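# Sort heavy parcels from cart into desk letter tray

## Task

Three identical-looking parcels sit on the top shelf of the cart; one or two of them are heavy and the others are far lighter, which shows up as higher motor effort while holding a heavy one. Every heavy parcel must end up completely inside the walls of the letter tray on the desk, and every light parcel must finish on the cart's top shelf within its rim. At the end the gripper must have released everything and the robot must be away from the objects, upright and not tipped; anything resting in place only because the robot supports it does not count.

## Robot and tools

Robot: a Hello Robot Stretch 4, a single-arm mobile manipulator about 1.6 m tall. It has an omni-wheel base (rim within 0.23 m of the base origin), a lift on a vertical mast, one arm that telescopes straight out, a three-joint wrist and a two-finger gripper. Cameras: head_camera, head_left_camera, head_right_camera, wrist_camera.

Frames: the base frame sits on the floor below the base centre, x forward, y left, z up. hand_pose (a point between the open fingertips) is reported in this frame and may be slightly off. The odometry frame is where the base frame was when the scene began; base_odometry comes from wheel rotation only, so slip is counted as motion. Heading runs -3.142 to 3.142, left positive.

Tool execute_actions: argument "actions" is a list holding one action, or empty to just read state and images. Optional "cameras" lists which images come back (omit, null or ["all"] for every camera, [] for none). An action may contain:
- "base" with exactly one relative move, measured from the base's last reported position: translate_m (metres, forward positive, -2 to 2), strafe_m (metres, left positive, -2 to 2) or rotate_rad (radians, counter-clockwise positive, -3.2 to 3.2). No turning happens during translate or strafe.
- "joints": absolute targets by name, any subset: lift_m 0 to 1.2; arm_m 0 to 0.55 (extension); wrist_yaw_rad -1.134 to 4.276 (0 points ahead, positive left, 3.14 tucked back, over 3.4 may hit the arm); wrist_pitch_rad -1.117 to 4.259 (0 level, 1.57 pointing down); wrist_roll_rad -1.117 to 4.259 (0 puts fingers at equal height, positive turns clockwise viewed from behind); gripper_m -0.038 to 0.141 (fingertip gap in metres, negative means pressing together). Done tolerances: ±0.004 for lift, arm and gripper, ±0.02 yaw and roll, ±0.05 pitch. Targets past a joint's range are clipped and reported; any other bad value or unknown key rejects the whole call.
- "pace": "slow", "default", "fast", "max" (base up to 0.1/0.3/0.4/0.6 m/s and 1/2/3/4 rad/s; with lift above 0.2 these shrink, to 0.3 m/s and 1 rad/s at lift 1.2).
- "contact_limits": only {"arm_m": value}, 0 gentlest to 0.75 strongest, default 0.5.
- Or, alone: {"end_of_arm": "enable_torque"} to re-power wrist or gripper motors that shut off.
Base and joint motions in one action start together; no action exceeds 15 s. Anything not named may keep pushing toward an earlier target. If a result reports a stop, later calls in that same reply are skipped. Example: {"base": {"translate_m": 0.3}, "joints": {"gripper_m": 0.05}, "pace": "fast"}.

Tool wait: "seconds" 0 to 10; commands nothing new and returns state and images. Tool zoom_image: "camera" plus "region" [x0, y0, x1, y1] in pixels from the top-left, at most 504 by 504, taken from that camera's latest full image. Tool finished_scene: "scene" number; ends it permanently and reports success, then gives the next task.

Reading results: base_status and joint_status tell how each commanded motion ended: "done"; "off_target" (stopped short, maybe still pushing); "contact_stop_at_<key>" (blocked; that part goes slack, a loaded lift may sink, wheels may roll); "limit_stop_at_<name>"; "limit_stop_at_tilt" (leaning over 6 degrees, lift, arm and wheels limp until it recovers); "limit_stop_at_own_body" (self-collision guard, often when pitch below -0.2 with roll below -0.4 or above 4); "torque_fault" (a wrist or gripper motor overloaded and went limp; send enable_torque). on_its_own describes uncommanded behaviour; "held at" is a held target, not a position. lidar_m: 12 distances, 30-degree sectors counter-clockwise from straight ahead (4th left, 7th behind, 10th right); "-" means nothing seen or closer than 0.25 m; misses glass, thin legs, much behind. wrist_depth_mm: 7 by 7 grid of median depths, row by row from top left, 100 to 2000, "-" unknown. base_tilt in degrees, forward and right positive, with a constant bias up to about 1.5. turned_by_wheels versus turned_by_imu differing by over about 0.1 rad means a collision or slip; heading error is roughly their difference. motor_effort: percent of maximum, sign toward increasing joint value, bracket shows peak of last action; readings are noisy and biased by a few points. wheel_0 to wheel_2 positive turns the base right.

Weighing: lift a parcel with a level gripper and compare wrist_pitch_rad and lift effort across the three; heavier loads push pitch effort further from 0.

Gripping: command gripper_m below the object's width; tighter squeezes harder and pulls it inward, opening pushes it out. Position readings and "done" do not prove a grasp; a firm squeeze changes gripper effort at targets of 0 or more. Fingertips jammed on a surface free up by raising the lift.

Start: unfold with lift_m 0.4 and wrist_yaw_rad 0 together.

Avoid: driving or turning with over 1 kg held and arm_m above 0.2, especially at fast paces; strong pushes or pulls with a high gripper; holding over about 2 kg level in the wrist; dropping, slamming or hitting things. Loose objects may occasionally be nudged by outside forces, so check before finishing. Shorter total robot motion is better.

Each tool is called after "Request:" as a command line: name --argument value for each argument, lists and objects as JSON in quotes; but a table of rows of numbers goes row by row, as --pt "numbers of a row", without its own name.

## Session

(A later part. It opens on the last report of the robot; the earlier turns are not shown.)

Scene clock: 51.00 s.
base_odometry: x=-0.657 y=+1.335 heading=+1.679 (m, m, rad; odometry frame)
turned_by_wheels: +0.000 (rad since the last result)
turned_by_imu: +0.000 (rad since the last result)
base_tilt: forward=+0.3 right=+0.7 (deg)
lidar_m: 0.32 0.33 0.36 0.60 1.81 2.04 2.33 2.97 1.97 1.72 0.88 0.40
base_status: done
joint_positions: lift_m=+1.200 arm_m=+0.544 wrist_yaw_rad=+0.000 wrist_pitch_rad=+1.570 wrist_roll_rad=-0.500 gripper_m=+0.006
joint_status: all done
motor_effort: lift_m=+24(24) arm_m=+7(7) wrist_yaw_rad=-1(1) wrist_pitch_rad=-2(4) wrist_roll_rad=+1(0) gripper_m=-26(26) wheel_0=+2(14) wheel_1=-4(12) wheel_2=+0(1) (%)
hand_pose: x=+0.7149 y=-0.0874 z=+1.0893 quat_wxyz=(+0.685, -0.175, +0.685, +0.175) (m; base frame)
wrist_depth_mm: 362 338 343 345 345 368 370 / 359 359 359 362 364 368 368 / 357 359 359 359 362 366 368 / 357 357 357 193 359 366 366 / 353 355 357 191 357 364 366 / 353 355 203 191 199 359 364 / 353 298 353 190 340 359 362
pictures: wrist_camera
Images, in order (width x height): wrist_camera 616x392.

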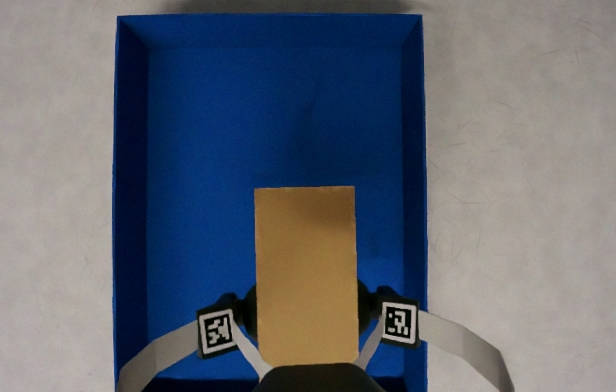

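Request:
execute_actions --actions '[{"base":{"strafe_m":-0.015},"joints":{"lift_m":1.101}}]' --cameras '["wrist_camera"]'

Request:
execute_actions --actions '[{"joints":{"gripper_m":0.066}}]' --cameras '[]'

Request:
execute_actions --actions '[{"joints":{"lift_m":1.19},"pace":"fast"}]' --cameras '["wrist_camera"]'

Scene clock: 52.80 s.
base_odometry: x=-0.642 y=+1.337 heading=+1.679 (m, m, rad; odometry frame)
turned_by_wheels: +0.000 (rad since the last result)
turned_by_imu: +0.001 (rad since the last result)
base_tilt: forward=+0.4 right=+0.7 (deg)
lidar_m: 0.35 0.34 0.38 0.60 1.82 2.05 2.37 2.97 1.95 1.69 1.88 0.44
base_status: done
joint_positions: lift_m=+1.101 arm_m=+0.544 wrist_yaw_rad=+0.000 wrist_pitch_rad=+1.570 wrist_roll_rad=-0.500 gripper_m=+0.006
joint_status: all done
motor_effort: lift_m=+15(22) arm_m=+7(7) wrist_yaw_rad=-1(1) wrist_pitch_rad=-2(2) wrist_roll_rad=+0(1) gripper_m=-25(25) wheel_0=+4(10) wheel_1=-5(11) wheel_2=+0(0) (%)
hand_pose: x=+0.7149 y=-0.0874 z=+0.9910 quat_wxyz=(+0.685, -0.175, +0.685, +0.175) (m; base frame)
wrist_depth_mm: 232 263 265 265 265 270 271 / 234 262 263 263 265 268 270 / 235 262 262 264 263 267 268 / 235 260 262 193 263 266 267 / 235 259 260 192 262 265 266 / 233 258 204 191 199 265 266 / 230 256 256 190 259 199 265
pictures: wrist_camera
Images, in order (width x height): wrist_camera 616x392.

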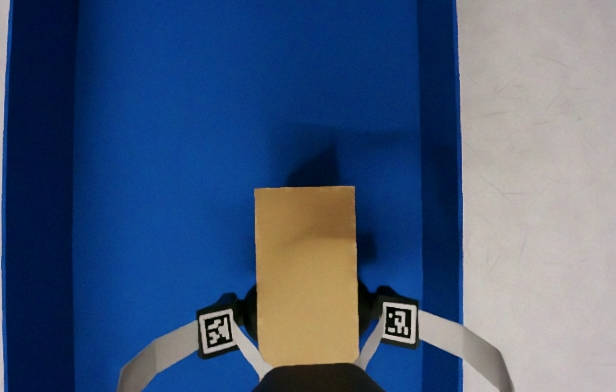

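Scene clock: 54.20 s.
base_odometry: x=-0.642 y=+1.337 heading=+1.679 (m, m, rad; odometry frame)
turned_by_wheels: +0.000 (rad since the last result)
turned_by_imu: +0.000 (rad since the last result)
base_tilt: forward=+0.3 right=+0.7 (deg)
lidar_m: 0.35 0.33 0.38 0.59 1.82 2.05 2.35 2.96 1.95 1.69 1.88 0.43
base_status: not commanded
joint_positions: lift_m=+1.101 arm_m=+0.544 wrist_yaw_rad=+0.000 wrist_pitch_rad=+1.570 wrist_roll_rad=-0.500 gripper_m=+0.066
joint_status: all done
motor_effort: lift_m=+15(15) arm_m=+7(7) wrist_yaw_rad=-1(1) wrist_pitch_rad=-2(2) wrist_roll_rad=+1(1) gripper_m=-1(26) wheel_0=+4(4) wheel_1=-4(4) wheel_2=+0(0) (%)
hand_pose: x=+0.7149 y=-0.0874 z=+0.9910 quat_wxyz=(+0.685, -0.175, +0.685, +0.175) (m; base frame)
wrist_depth_mm: 233 265 265 266 267 271 272 / 235 263 265 266 267 270 272 / 235 262 264 265 265 270 271 / 235 260 264 211 264 268 268 / 235 259 260 211 263 267 268 / 233 258 217 210 204 265 267 / 231 257 258 148 262 265 265
pictures: none
No camera images: the call's "cameras" was empty. Leave "cameras" out to get every camera's image.

Scene clock: 55.33 s.
base_odometry: x=-0.642 y=+1.337 heading=+1.679 (m, m, rad; odometry frame)
turned_by_wheels: +0.000 (rad since the last result)
turned_by_imu: +0.000 (rad since the last result)
base_tilt: forward=+0.4 right=+0.7 (deg)
lidar_m: 0.34 0.32 0.36 0.61 1.83 2.06 2.36 2.97 1.95 1.69 1.86 0.44
base_status: not commanded
joint_positions: lift_m=+1.190 arm_m=+0.544 wrist_yaw_rad=+0.000 wrist_pitch_rad=+1.570 wrist_roll_rad=-0.500 gripper_m=+0.066
joint_status: all done
motor_effort: lift_m=+23(25) arm_m=+7(7) wrist_yaw_rad=-1(2) wrist_pitch_rad=-2(2) wrist_roll_rad=+1(1) gripper_m=-1(4) wheel_0=+4(4) wheel_1=-4(4) wheel_2=+0(0) (%)
hand_pose: x=+0.7149 y=-0.0874 z=+1.0793 quat_wxyz=(+0.685, -0.175, +0.685, +0.175) (m; base frame)
wrist_depth_mm: 353 327 332 336 336 359 362 / 351 349 353 353 355 359 359 / 349 349 351 351 353 357 359 / 349 347 349 349 351 357 357 / 347 347 347 298 349 355 355 / 347 345 217 298 204 353 355 / 345 324 345 148 347 351 353
pictures: wrist_camera
Images, in order (width x height): wrist_camera 616x392.

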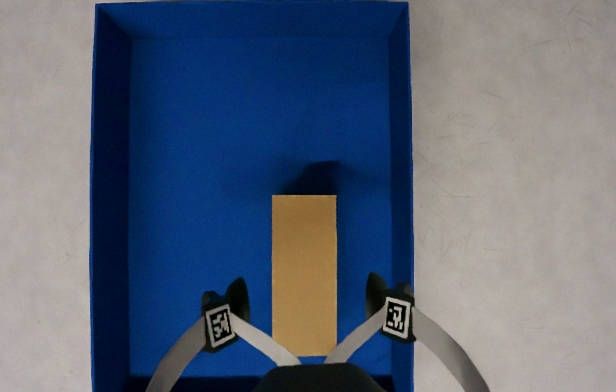

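Request:
execute_actions --actions '[{"base":{"translate_m":-2.0},"joints":{"arm_m":0.1,"wrist_roll_rad":0},"pace":"max"}]' --cameras '[]'

Request:
execute_actions --actions '[{"base":{"translate_m":-0.48},"joints":{"lift_m":1.0},"pace":"max"}]' --cameras '[]'

Request:
execute_actions --actions '[{"base":{"rotate_rad":2.0},"joints":{"arm_m":0.3},"pace":"fast"}]' --cameras '["wrist_camera"]'

Scene clock: 64.93 s.
base_odometry: x=-0.427 y=-0.652 heading=+1.679 (m, m, rad; odometry frame)
turned_by_wheels: -0.001 (rad since the last result)
turned_by_imu: -0.006 (rad since the last result)
base_tilt: forward=+0.4 right=+0.6 (deg)
lidar_m: 2.22 2.19 1.41 1.14 0.58 0.65 1.75 1.10 1.21 1.87 2.34 2.51
base_status: done
joint_positions: lift_m=+1.190 arm_m=+0.101 wrist_yaw_rad=+0.000 wrist_pitch_rad=+1.570 wrist_roll_rad=+0.000 gripper_m=+0.066
joint_status: all done
motor_effort: lift_m=+23(23) arm_m=-6(6) wrist_yaw_rad=-1(2) wrist_pitch_rad=-2(1) wrist_roll_rad=+2(8) gripper_m=-1(2) wheel_0=-6(14) wheel_1=-3(8) wheel_2=+1(12) (%)
hand_pose: x=+0.2723 y=-0.0874 z=+1.0794 quat_wxyz=(+0.707, +0.000, +0.707, +0.000) (m; base frame)
wrist_depth_mm: 1281 1281 1281 1281 1336 1308 1308 / 1255 1281 1281 1281 1308 1281 1336 / 1255 1281 1281 1308 1308 1308 1308 / 1281 1281 1281 1281 1281 1281 1281 / 1255 1281 1255 1281 1281 1281 1308 / 1255 1255 216 1060 204 1281 1281 / 1255 1255 1078 148 1281 1281 1308
pictures: none
No camera images: the call's "cameras" was empty. Leave "cameras" out to get every camera's image.

Scene clock: 68.00 s.
base_odometry: x=-0.375 y=-1.129 heading=+1.678 (m, m, rad; odometry frame)
turned_by_wheels: -0.001 (rad since the last result)
turned_by_imu: -0.001 (rad since the last result)
base_tilt: forward=+0.4 right=+0.7 (deg)
lidar_m: 2.66 2.32 0.56 0.39 0.38 1.04 1.29 0.70 0.71 1.14 2.62 2.73
base_status: done
joint_positions: lift_m=+1.000 arm_m=+0.101 wrist_yaw_rad=+0.000 wrist_pitch_rad=+1.570 wrist_roll_rad=+0.000 gripper_m=+0.066
joint_status: all done
motor_effort: lift_m=+14(19) arm_m=-6(6) wrist_yaw_rad=-2(1) wrist_pitch_rad=-3(3) wrist_roll_rad=+3(2) gripper_m=-1(3) wheel_0=-6(12) wheel_1=-4(7) wheel_2=+2(15) (%)
hand_pose: x=+0.2723 y=-0.0874 z=+0.8901 quat_wxyz=(+0.707, +0.000, +0.707, +0.000) (m; base frame)
wrist_depth_mm: 1078 1098 1098 1118 1118 1118 1118 / 1078 1098 1098 1098 1098 1118 1118 / 1078 1098 1098 1098 1118 1098 1118 / 1078 1078 1118 1098 1098 1118 1118 / 1078 1078 1098 1118 1098 1118 1118 / 960 1078 217 878 204 1118 1098 / 946 1078 878 148 1098 1118 1098
pictures: none
No camera images: the call's "cameras" was empty. Leave "cameras" out to get every camera's image.

Scene clock: 70.53 s.
base_odometry: x=-0.375 y=-1.129 heading=-2.607 (m, m, rad; odometry frame)
turned_by_wheels: +1.999 (rad since the last result)
turned_by_imu: +1.989 (rad since the last result)
base_tilt: forward=+0.3 right=+0.7 (deg)
lidar_m: 0.37 1.00 1.32 0.80 0.69 1.02 2.78 2.62 2.72 2.65 0.61 0.41
base_status: done
joint_positions: lift_m=+1.000 arm_m=+0.299 wrist_yaw_rad=+0.000 wrist_pitch_rad=+1.570 wrist_roll_rad=+0.000 gripper_m=+0.066
joint_status: all done
motor_effort: lift_m=+15(15) arm_m=+6(6) wrist_yaw_rad=-2(2) wrist_pitch_rad=-2(1) wrist_roll_rad=+2(2) gripper_m=-1(2) wheel_0=-7(11) wheel_1=-4(11) wheel_2=-4(9) (%)
hand_pose: x=+0.4701 y=-0.0874 z=+0.8900 quat_wxyz=(+0.707, +0.000, +0.707, +0.000) (m; base frame)
wrist_depth_mm: 917 891 442 449 455 459 449 / 1098 1078 452 455 455 462 445 / 1078 1098 452 452 455 459 436 / 1078 1078 452 452 404 455 452 / 1078 1098 449 399 452 455 445 / 1078 1078 216 436 204 1098 1098 / 1078 1078 891 148 1078 1098 1118
pictures: wrist_camera
Images, in order (width x height): wrist_camera 616x392.

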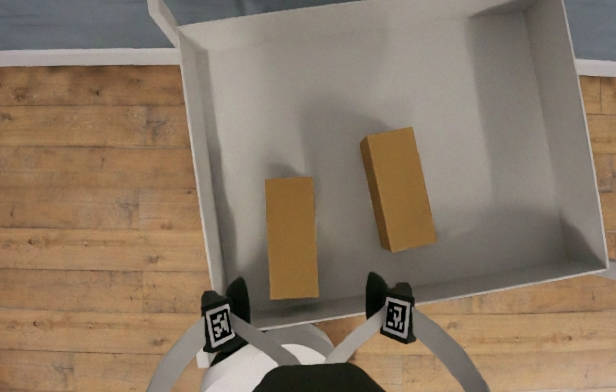

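Request:
execute_actions --actions '[{"base":{"strafe_m":0.009},"joints":{"lift_m":0.86,"arm_m":0.314,"wrist_roll_rad":-0.04},"pace":"fast"}]' --cameras '["wrist_camera"]'

Scene clock: 72.17 s.
base_odometry: x=-0.371 y=-1.136 heading=-2.607 (m, m, rad; odometry frame)
turned_by_wheels: +0.000 (rad since the last result)
turned_by_imu: +0.000 (rad since the last result)
base_tilt: forward=+0.4 right=+0.7 (deg)
lidar_m: 0.38 1.01 1.27 0.79 0.69 1.00 2.78 2.65 2.77 2.68 0.61 0.41
base_status: done
joint_positions: lift_m=+0.860 arm_m=+0.313 wrist_yaw_rad=+0.000 wrist_pitch_rad=+1.570 wrist_roll_rad=-0.039 gripper_m=+0.066
joint_status: all done
motor_effort: lift_m=+14(14) arm_m=+7(6) wrist_yaw_rad=-2(1) wrist_pitch_rad=-2(3) wrist_roll_rad=+1(1) gripper_m=-3(5) wheel_0=-2(16) wheel_1=-1(6) wheel_2=+0(3) (%)
hand_pose: x=+0.4839 y=-0.0874 z=+0.7501 quat_wxyz=(+0.707, -0.014, +0.707, +0.014) (m; base frame)
wrist_depth_mm: 904 842 315 315 317 319 320 / 976 960 312 315 317 319 320 / 946 946 314 314 315 265 319 / 960 946 312 259 312 264 317 / 946 946 310 260 312 263 315 / 931 946 216 259 204 314 315 / 946 946 285 148 277 264 276
pictures: wrist_camera
Images, in order (width x height): wrist_camera 616x392.

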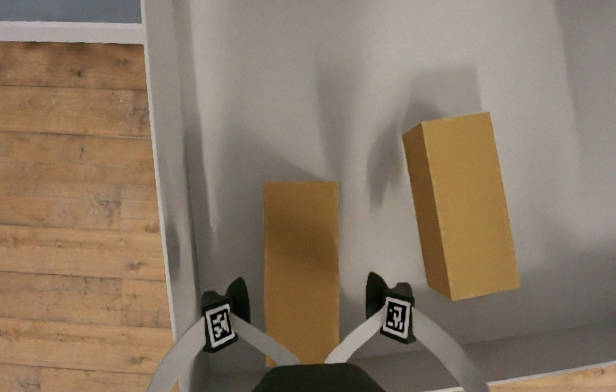

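Request:
execute_actions --actions '[{"base":{"strafe_m":0.005},"joints":{"lift_m":0.805,"gripper_m":0.072}}]' --cameras '["wrist_camera"]'

Request:
execute_actions --actions '[{"joints":{"gripper_m":0.005}}]' --cameras '[]'

Request:
execute_actions --actions '[{"joints":{"lift_m":0.87,"wrist_pitch_rad":1.2}}]' --cameras '["wrist_camera"]'

Scene clock: 73.77 s.
base_odometry: x=-0.368 y=-1.141 heading=-2.607 (m, m, rad; odometry frame)
turned_by_wheels: +0.000 (rad since the last result)
turned_by_imu: +0.000 (rad since the last result)
base_tilt: forward=+0.3 right=+0.7 (deg)
lidar_m: 0.37 1.00 1.28 0.80 0.69 0.98 2.78 2.65 2.76 2.67 0.60 0.41
base_status: done
joint_positions: lift_m=+0.805 arm_m=+0.313 wrist_yaw_rad=+0.000 wrist_pitch_rad=+1.570 wrist_roll_rad=-0.039 gripper_m=+0.072
joint_status: all done
motor_effort: lift_m=+13(13) arm_m=+7(7) wrist_yaw_rad=-1(2) wrist_pitch_rad=-2(2) wrist_roll_rad=+0(1) gripper_m=-2(4) wheel_0=-1(11) wheel_1=-3(9) wheel_2=+0(0) (%)
hand_pose: x=+0.4839 y=-0.0874 z=+0.6951 quat_wxyz=(+0.707, -0.014, +0.707, +0.014) (m; base frame)
wrist_depth_mm: 891 254 259 262 263 264 265 / 904 243 258 259 262 263 263 / 904 256 256 259 260 210 236 / 904 247 257 206 259 210 209 / 878 891 255 206 257 211 208 / 891 904 240 205 214 238 208 / 891 891 253 147 256 257 259
pictures: wrist_camera
Images, in order (width x height): wrist_camera 616x392.

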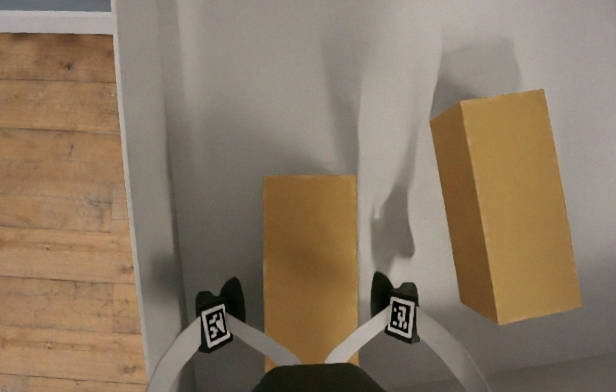

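Scene clock: 75.23 s.
base_odometry: x=-0.368 y=-1.141 heading=-2.607 (m, m, rad; odometry frame)
turned_by_wheels: +0.000 (rad since the last result)
turned_by_imu: +0.000 (rad since the last result)
base_tilt: forward=+0.3 right=+0.7 (deg)
lidar_m: 0.37 1.01 1.28 0.81 0.69 0.99 2.77 2.65 2.79 2.67 0.59 0.43
base_status: not commanded
joint_positions: lift_m=+0.805 arm_m=+0.313 wrist_yaw_rad=+0.000 wrist_pitch_rad=+1.570 wrist_roll_rad=-0.039 gripper_m=+0.006
joint_status: all done
motor_effort: lift_m=+13(13) arm_m=+7(7) wrist_yaw_rad=-1(2) wrist_pitch_rad=-2(2) wrist_roll_rad=+0(0) gripper_m=-27(26) wheel_0=-1(1) wheel_1=-3(3) wheel_2=+0(0) (%)
hand_pose: x=+0.4839 y=-0.0874 z=+0.6951 quat_wxyz=(+0.707, -0.014, +0.707, +0.014) (m; base frame)
wrist_depth_mm: 891 255 258 260 263 264 264 / 917 243 258 260 260 263 264 / 904 256 257 258 259 209 236 / 891 245 256 193 259 209 209 / 891 891 255 191 258 211 208 / 891 891 204 191 191 224 208 / 878 210 249 190 256 248 258
pictures: none
No camera images: the call's "cameras" was empty. Leave "cameras" out to get every camera's image.

Scene clock: 76.43 s.
base_odometry: x=-0.368 y=-1.141 heading=-2.607 (m, m, rad; odometry frame)
turned_by_wheels: +0.000 (rad since the last result)
turned_by_imu: +0.000 (rad since the last result)
base_tilt: forward=+0.4 right=+0.7 (deg)
lidar_m: 0.37 1.01 1.29 0.79 0.68 0.99 2.77 2.63 2.76 2.67 0.60 0.41
base_status: not commanded
joint_positions: lift_m=+0.870 arm_m=+0.313 wrist_yaw_rad=+0.000 wrist_pitch_rad=+1.201 wrist_roll_rad=-0.039 gripper_m=+0.006
joint_status: all done
motor_effort: lift_m=+23(24) arm_m=+7(7) wrist_yaw_rad=+0(2) wrist_pitch_rad=-5(7) wrist_roll_rad=+1(0) gripper_m=-23(25) wheel_0=-1(1) wheel_1=-3(3) wheel_2=+0(0) (%)
hand_pose: x=+0.5880 y=-0.0874 z=+0.7788 quat_wxyz=(+0.825, -0.016, +0.565, +0.011) (m; base frame)
wrist_depth_mm: 525 512 508 504 496 492 496 / 627 621 621 609 597 591 574 / 809 759 707 370 370 382 397 / 1025 1042 366 192 377 379 379 / 1008 991 345 191 353 355 357 / 946 946 204 191 191 293 336 / 891 891 293 190 306 264 319
pictures: wrist_camera
Images, in order (width x height): wrist_camera 616x392.

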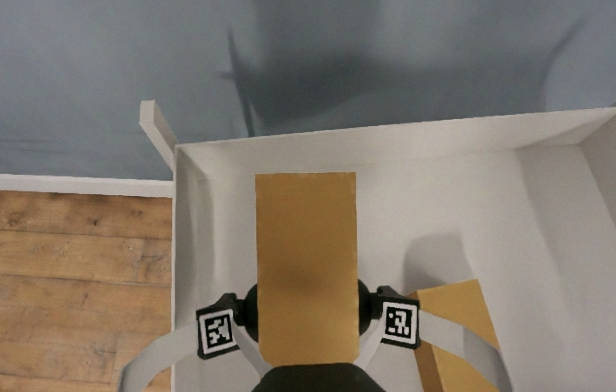

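Light, same readings as the middle one. Put it back.

Request:
execute_actions --actions '[{"joints":{"lift_m":0.806,"wrist_pitch_rad":1.57,"arm_m":0.325}}]' --cameras '[]'

Request:
execute_actions --actions '[{"joints":{"gripper_m":0.066}}]' --cameras '[]'

Request:
execute_actions --actions '[{"joints":{"lift_m":0.95},"pace":"fast"}]' --cameras '["wrist_camera"]'

Request:
execute_actions --actions '[{"base":{"translate_m":-0.25},"joints":{"arm_m":0.05},"pace":"fast"}]' --cameras '["head_camera"]'

Scene clock: 78.17 s.
base_odometry: x=-0.368 y=-1.141 heading=-2.607 (m, m, rad; odometry frame)
turned_by_wheels: +0.000 (rad since the last result)
turned_by_imu: +0.000 (rad since the last result)
base_tilt: forward=+0.4 right=+0.7 (deg)
lidar_m: 0.37 1.00 1.28 0.79 0.68 1.00 2.79 2.65 2.78 2.68 0.61 0.41
base_status: not commanded
joint_positions: lift_m=+0.806 arm_m=+0.324 wrist_yaw_rad=+0.000 wrist_pitch_rad=+1.570 wrist_roll_rad=-0.039 gripper_m=+0.006
joint_status: all done
motor_effort: lift_m=+14(22) arm_m=+7(7) wrist_yaw_rad=-1(2) wrist_pitch_rad=-3(3) wrist_roll_rad=+1(0) gripper_m=-24(25) wheel_0=-1(1) wheel_1=-3(3) wheel_2=+0(0) (%)
hand_pose: x=+0.4949 y=-0.0874 z=+0.6961 quat_wxyz=(+0.707, -0.014, +0.707, +0.014) (m; base frame)
wrist_depth_mm: 878 257 259 262 264 265 265 / 904 247 259 260 262 264 265 / 904 256 259 259 260 210 263 / 904 250 257 192 260 209 211 / 891 242 255 192 259 210 210 / 891 891 204 191 192 208 208 / 878 212 252 190 256 209 260
pictures: none
No camera images: the call's "cameras" was empty. Leave "cameras" out to get every camera's image.

Scene clock: 79.57 s.
base_odometry: x=-0.368 y=-1.141 heading=-2.607 (m, m, rad; odometry frame)
turned_by_wheels: +0.000 (rad since the last result)
turned_by_imu: +0.000 (rad since the last result)
base_tilt: forward=+0.3 right=+0.6 (deg)
lidar_m: 0.37 1.01 1.28 0.82 0.68 0.98 2.79 2.66 2.77 2.68 0.61 0.41
base_status: not commanded
joint_positions: lift_m=+0.806 arm_m=+0.324 wrist_yaw_rad=+0.000 wrist_pitch_rad=+1.570 wrist_roll_rad=-0.039 gripper_m=+0.066
joint_status: all done
motor_effort: lift_m=+14(14) arm_m=+7(7) wrist_yaw_rad=-1(0) wrist_pitch_rad=-2(2) wrist_roll_rad=+0(0) gripper_m=-3(27) wheel_0=-1(1) wheel_1=-3(4) wheel_2=+0(0) (%)
hand_pose: x=+0.4949 y=-0.0874 z=+0.6961 quat_wxyz=(+0.707, -0.014, +0.707, +0.014) (m; base frame)
wrist_depth_mm: 878 257 260 262 263 265 265 / 917 247 259 260 262 264 265 / 904 256 258 259 260 211 264 / 904 250 257 207 259 210 210 / 891 242 256 206 259 209 210 / 891 891 217 206 204 219 209 / 878 891 255 148 258 258 259
pictures: none
No camera images: the call's "cameras" was empty. Leave "cameras" out to get every camera's image.

Scene clock: 80.93 s.
base_odometry: x=-0.368 y=-1.141 heading=-2.607 (m, m, rad; odometry frame)
turned_by_wheels: +0.000 (rad since the last result)
turned_by_imu: +0.000 (rad since the last result)
base_tilt: forward=+0.4 right=+0.7 (deg)
lidar_m: 0.37 1.02 1.29 0.82 0.69 0.98 2.78 2.64 2.78 2.68 0.61 0.41
base_status: not commanded
joint_positions: lift_m=+0.950 arm_m=+0.324 wrist_yaw_rad=+0.000 wrist_pitch_rad=+1.570 wrist_roll_rad=-0.039 gripper_m=+0.066
joint_status: all done
motor_effort: lift_m=+23(24) arm_m=+7(7) wrist_yaw_rad=-1(1) wrist_pitch_rad=-2(2) wrist_roll_rad=+0(0) gripper_m=-1(3) wheel_0=-1(1) wheel_1=-3(3) wheel_2=+0(0) (%)
hand_pose: x=+0.4949 y=-0.0874 z=+0.8393 quat_wxyz=(+0.707, -0.014, +0.707, +0.014) (m; base frame)
wrist_depth_mm: 917 878 379 392 392 410 407 / 1042 1042 402 404 407 407 413 / 1042 1042 402 402 404 407 407 / 1042 1060 399 399 379 404 404 / 1042 1025 399 349 402 402 404 / 1025 1025 216 397 204 402 404 / 1025 1025 329 148 1042 1042 1042
pictures: wrist_camera
Images, in order (width x height): wrist_camera 616x392.

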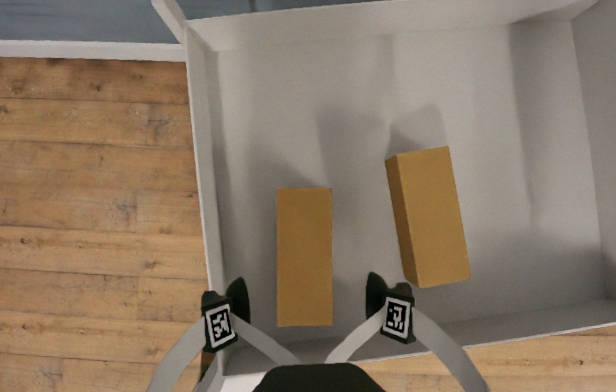

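Scene clock: 83.00 s.
base_odometry: x=-0.153 y=-1.013 heading=-2.608 (m, m, rad; odometry frame)
turned_by_wheels: +0.000 (rad since the last result)
turned_by_imu: -0.001 (rad since the last result)
base_tilt: forward=+0.4 right=+0.6 (deg)
lidar_m: 0.62 1.26 1.31 0.65 0.69 1.02 2.53 2.39 2.78 2.63 1.62 0.67
base_status: done
joint_positions: lift_m=+0.950 arm_m=+0.051 wrist_yaw_rad=+0.000 wrist_pitch_rad=+1.570 wrist_roll_rad=-0.040 gripper_m=+0.066
joint_status: all done
motor_effort: lift_m=+22(23) arm_m=-7(6) wrist_yaw_rad=+0(2) wrist_pitch_rad=-3(3) wrist_roll_rad=+0(1) gripper_m=-3(3) wheel_0=-5(16) wheel_1=-2(13) wheel_2=+2(15) (%)
hand_pose: x=+0.2222 y=-0.0874 z=+0.8394 quat_wxyz=(+0.707, -0.014, +0.707, +0.014) (m; base frame)
wrist_depth_mm: 1042 1060 1060 931 931 1078 1098 / 1060 1042 1060 1060 1060 1078 1098 / 1025 1042 1042 1060 1060 1078 1078 / 1025 1060 1042 1060 1060 1060 1078 / 1042 1042 1042 904 1060 1060 1078 / 1008 1025 217 842 204 1060 1060 / 1025 1025 831 148 1042 1060 1060
pictures: head_camera
Images, in order (width x height): head_camera 420x560.

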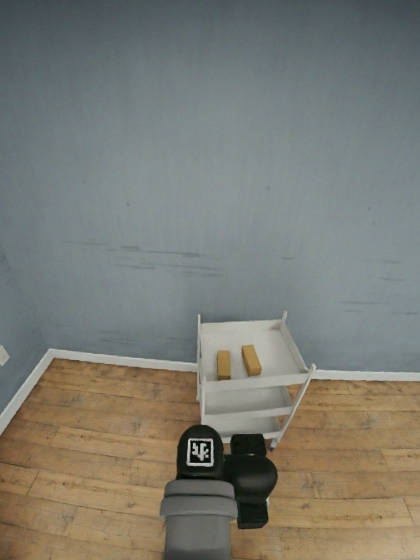

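Request:
finished_scene --scene 1

The scene is finished: the task was done.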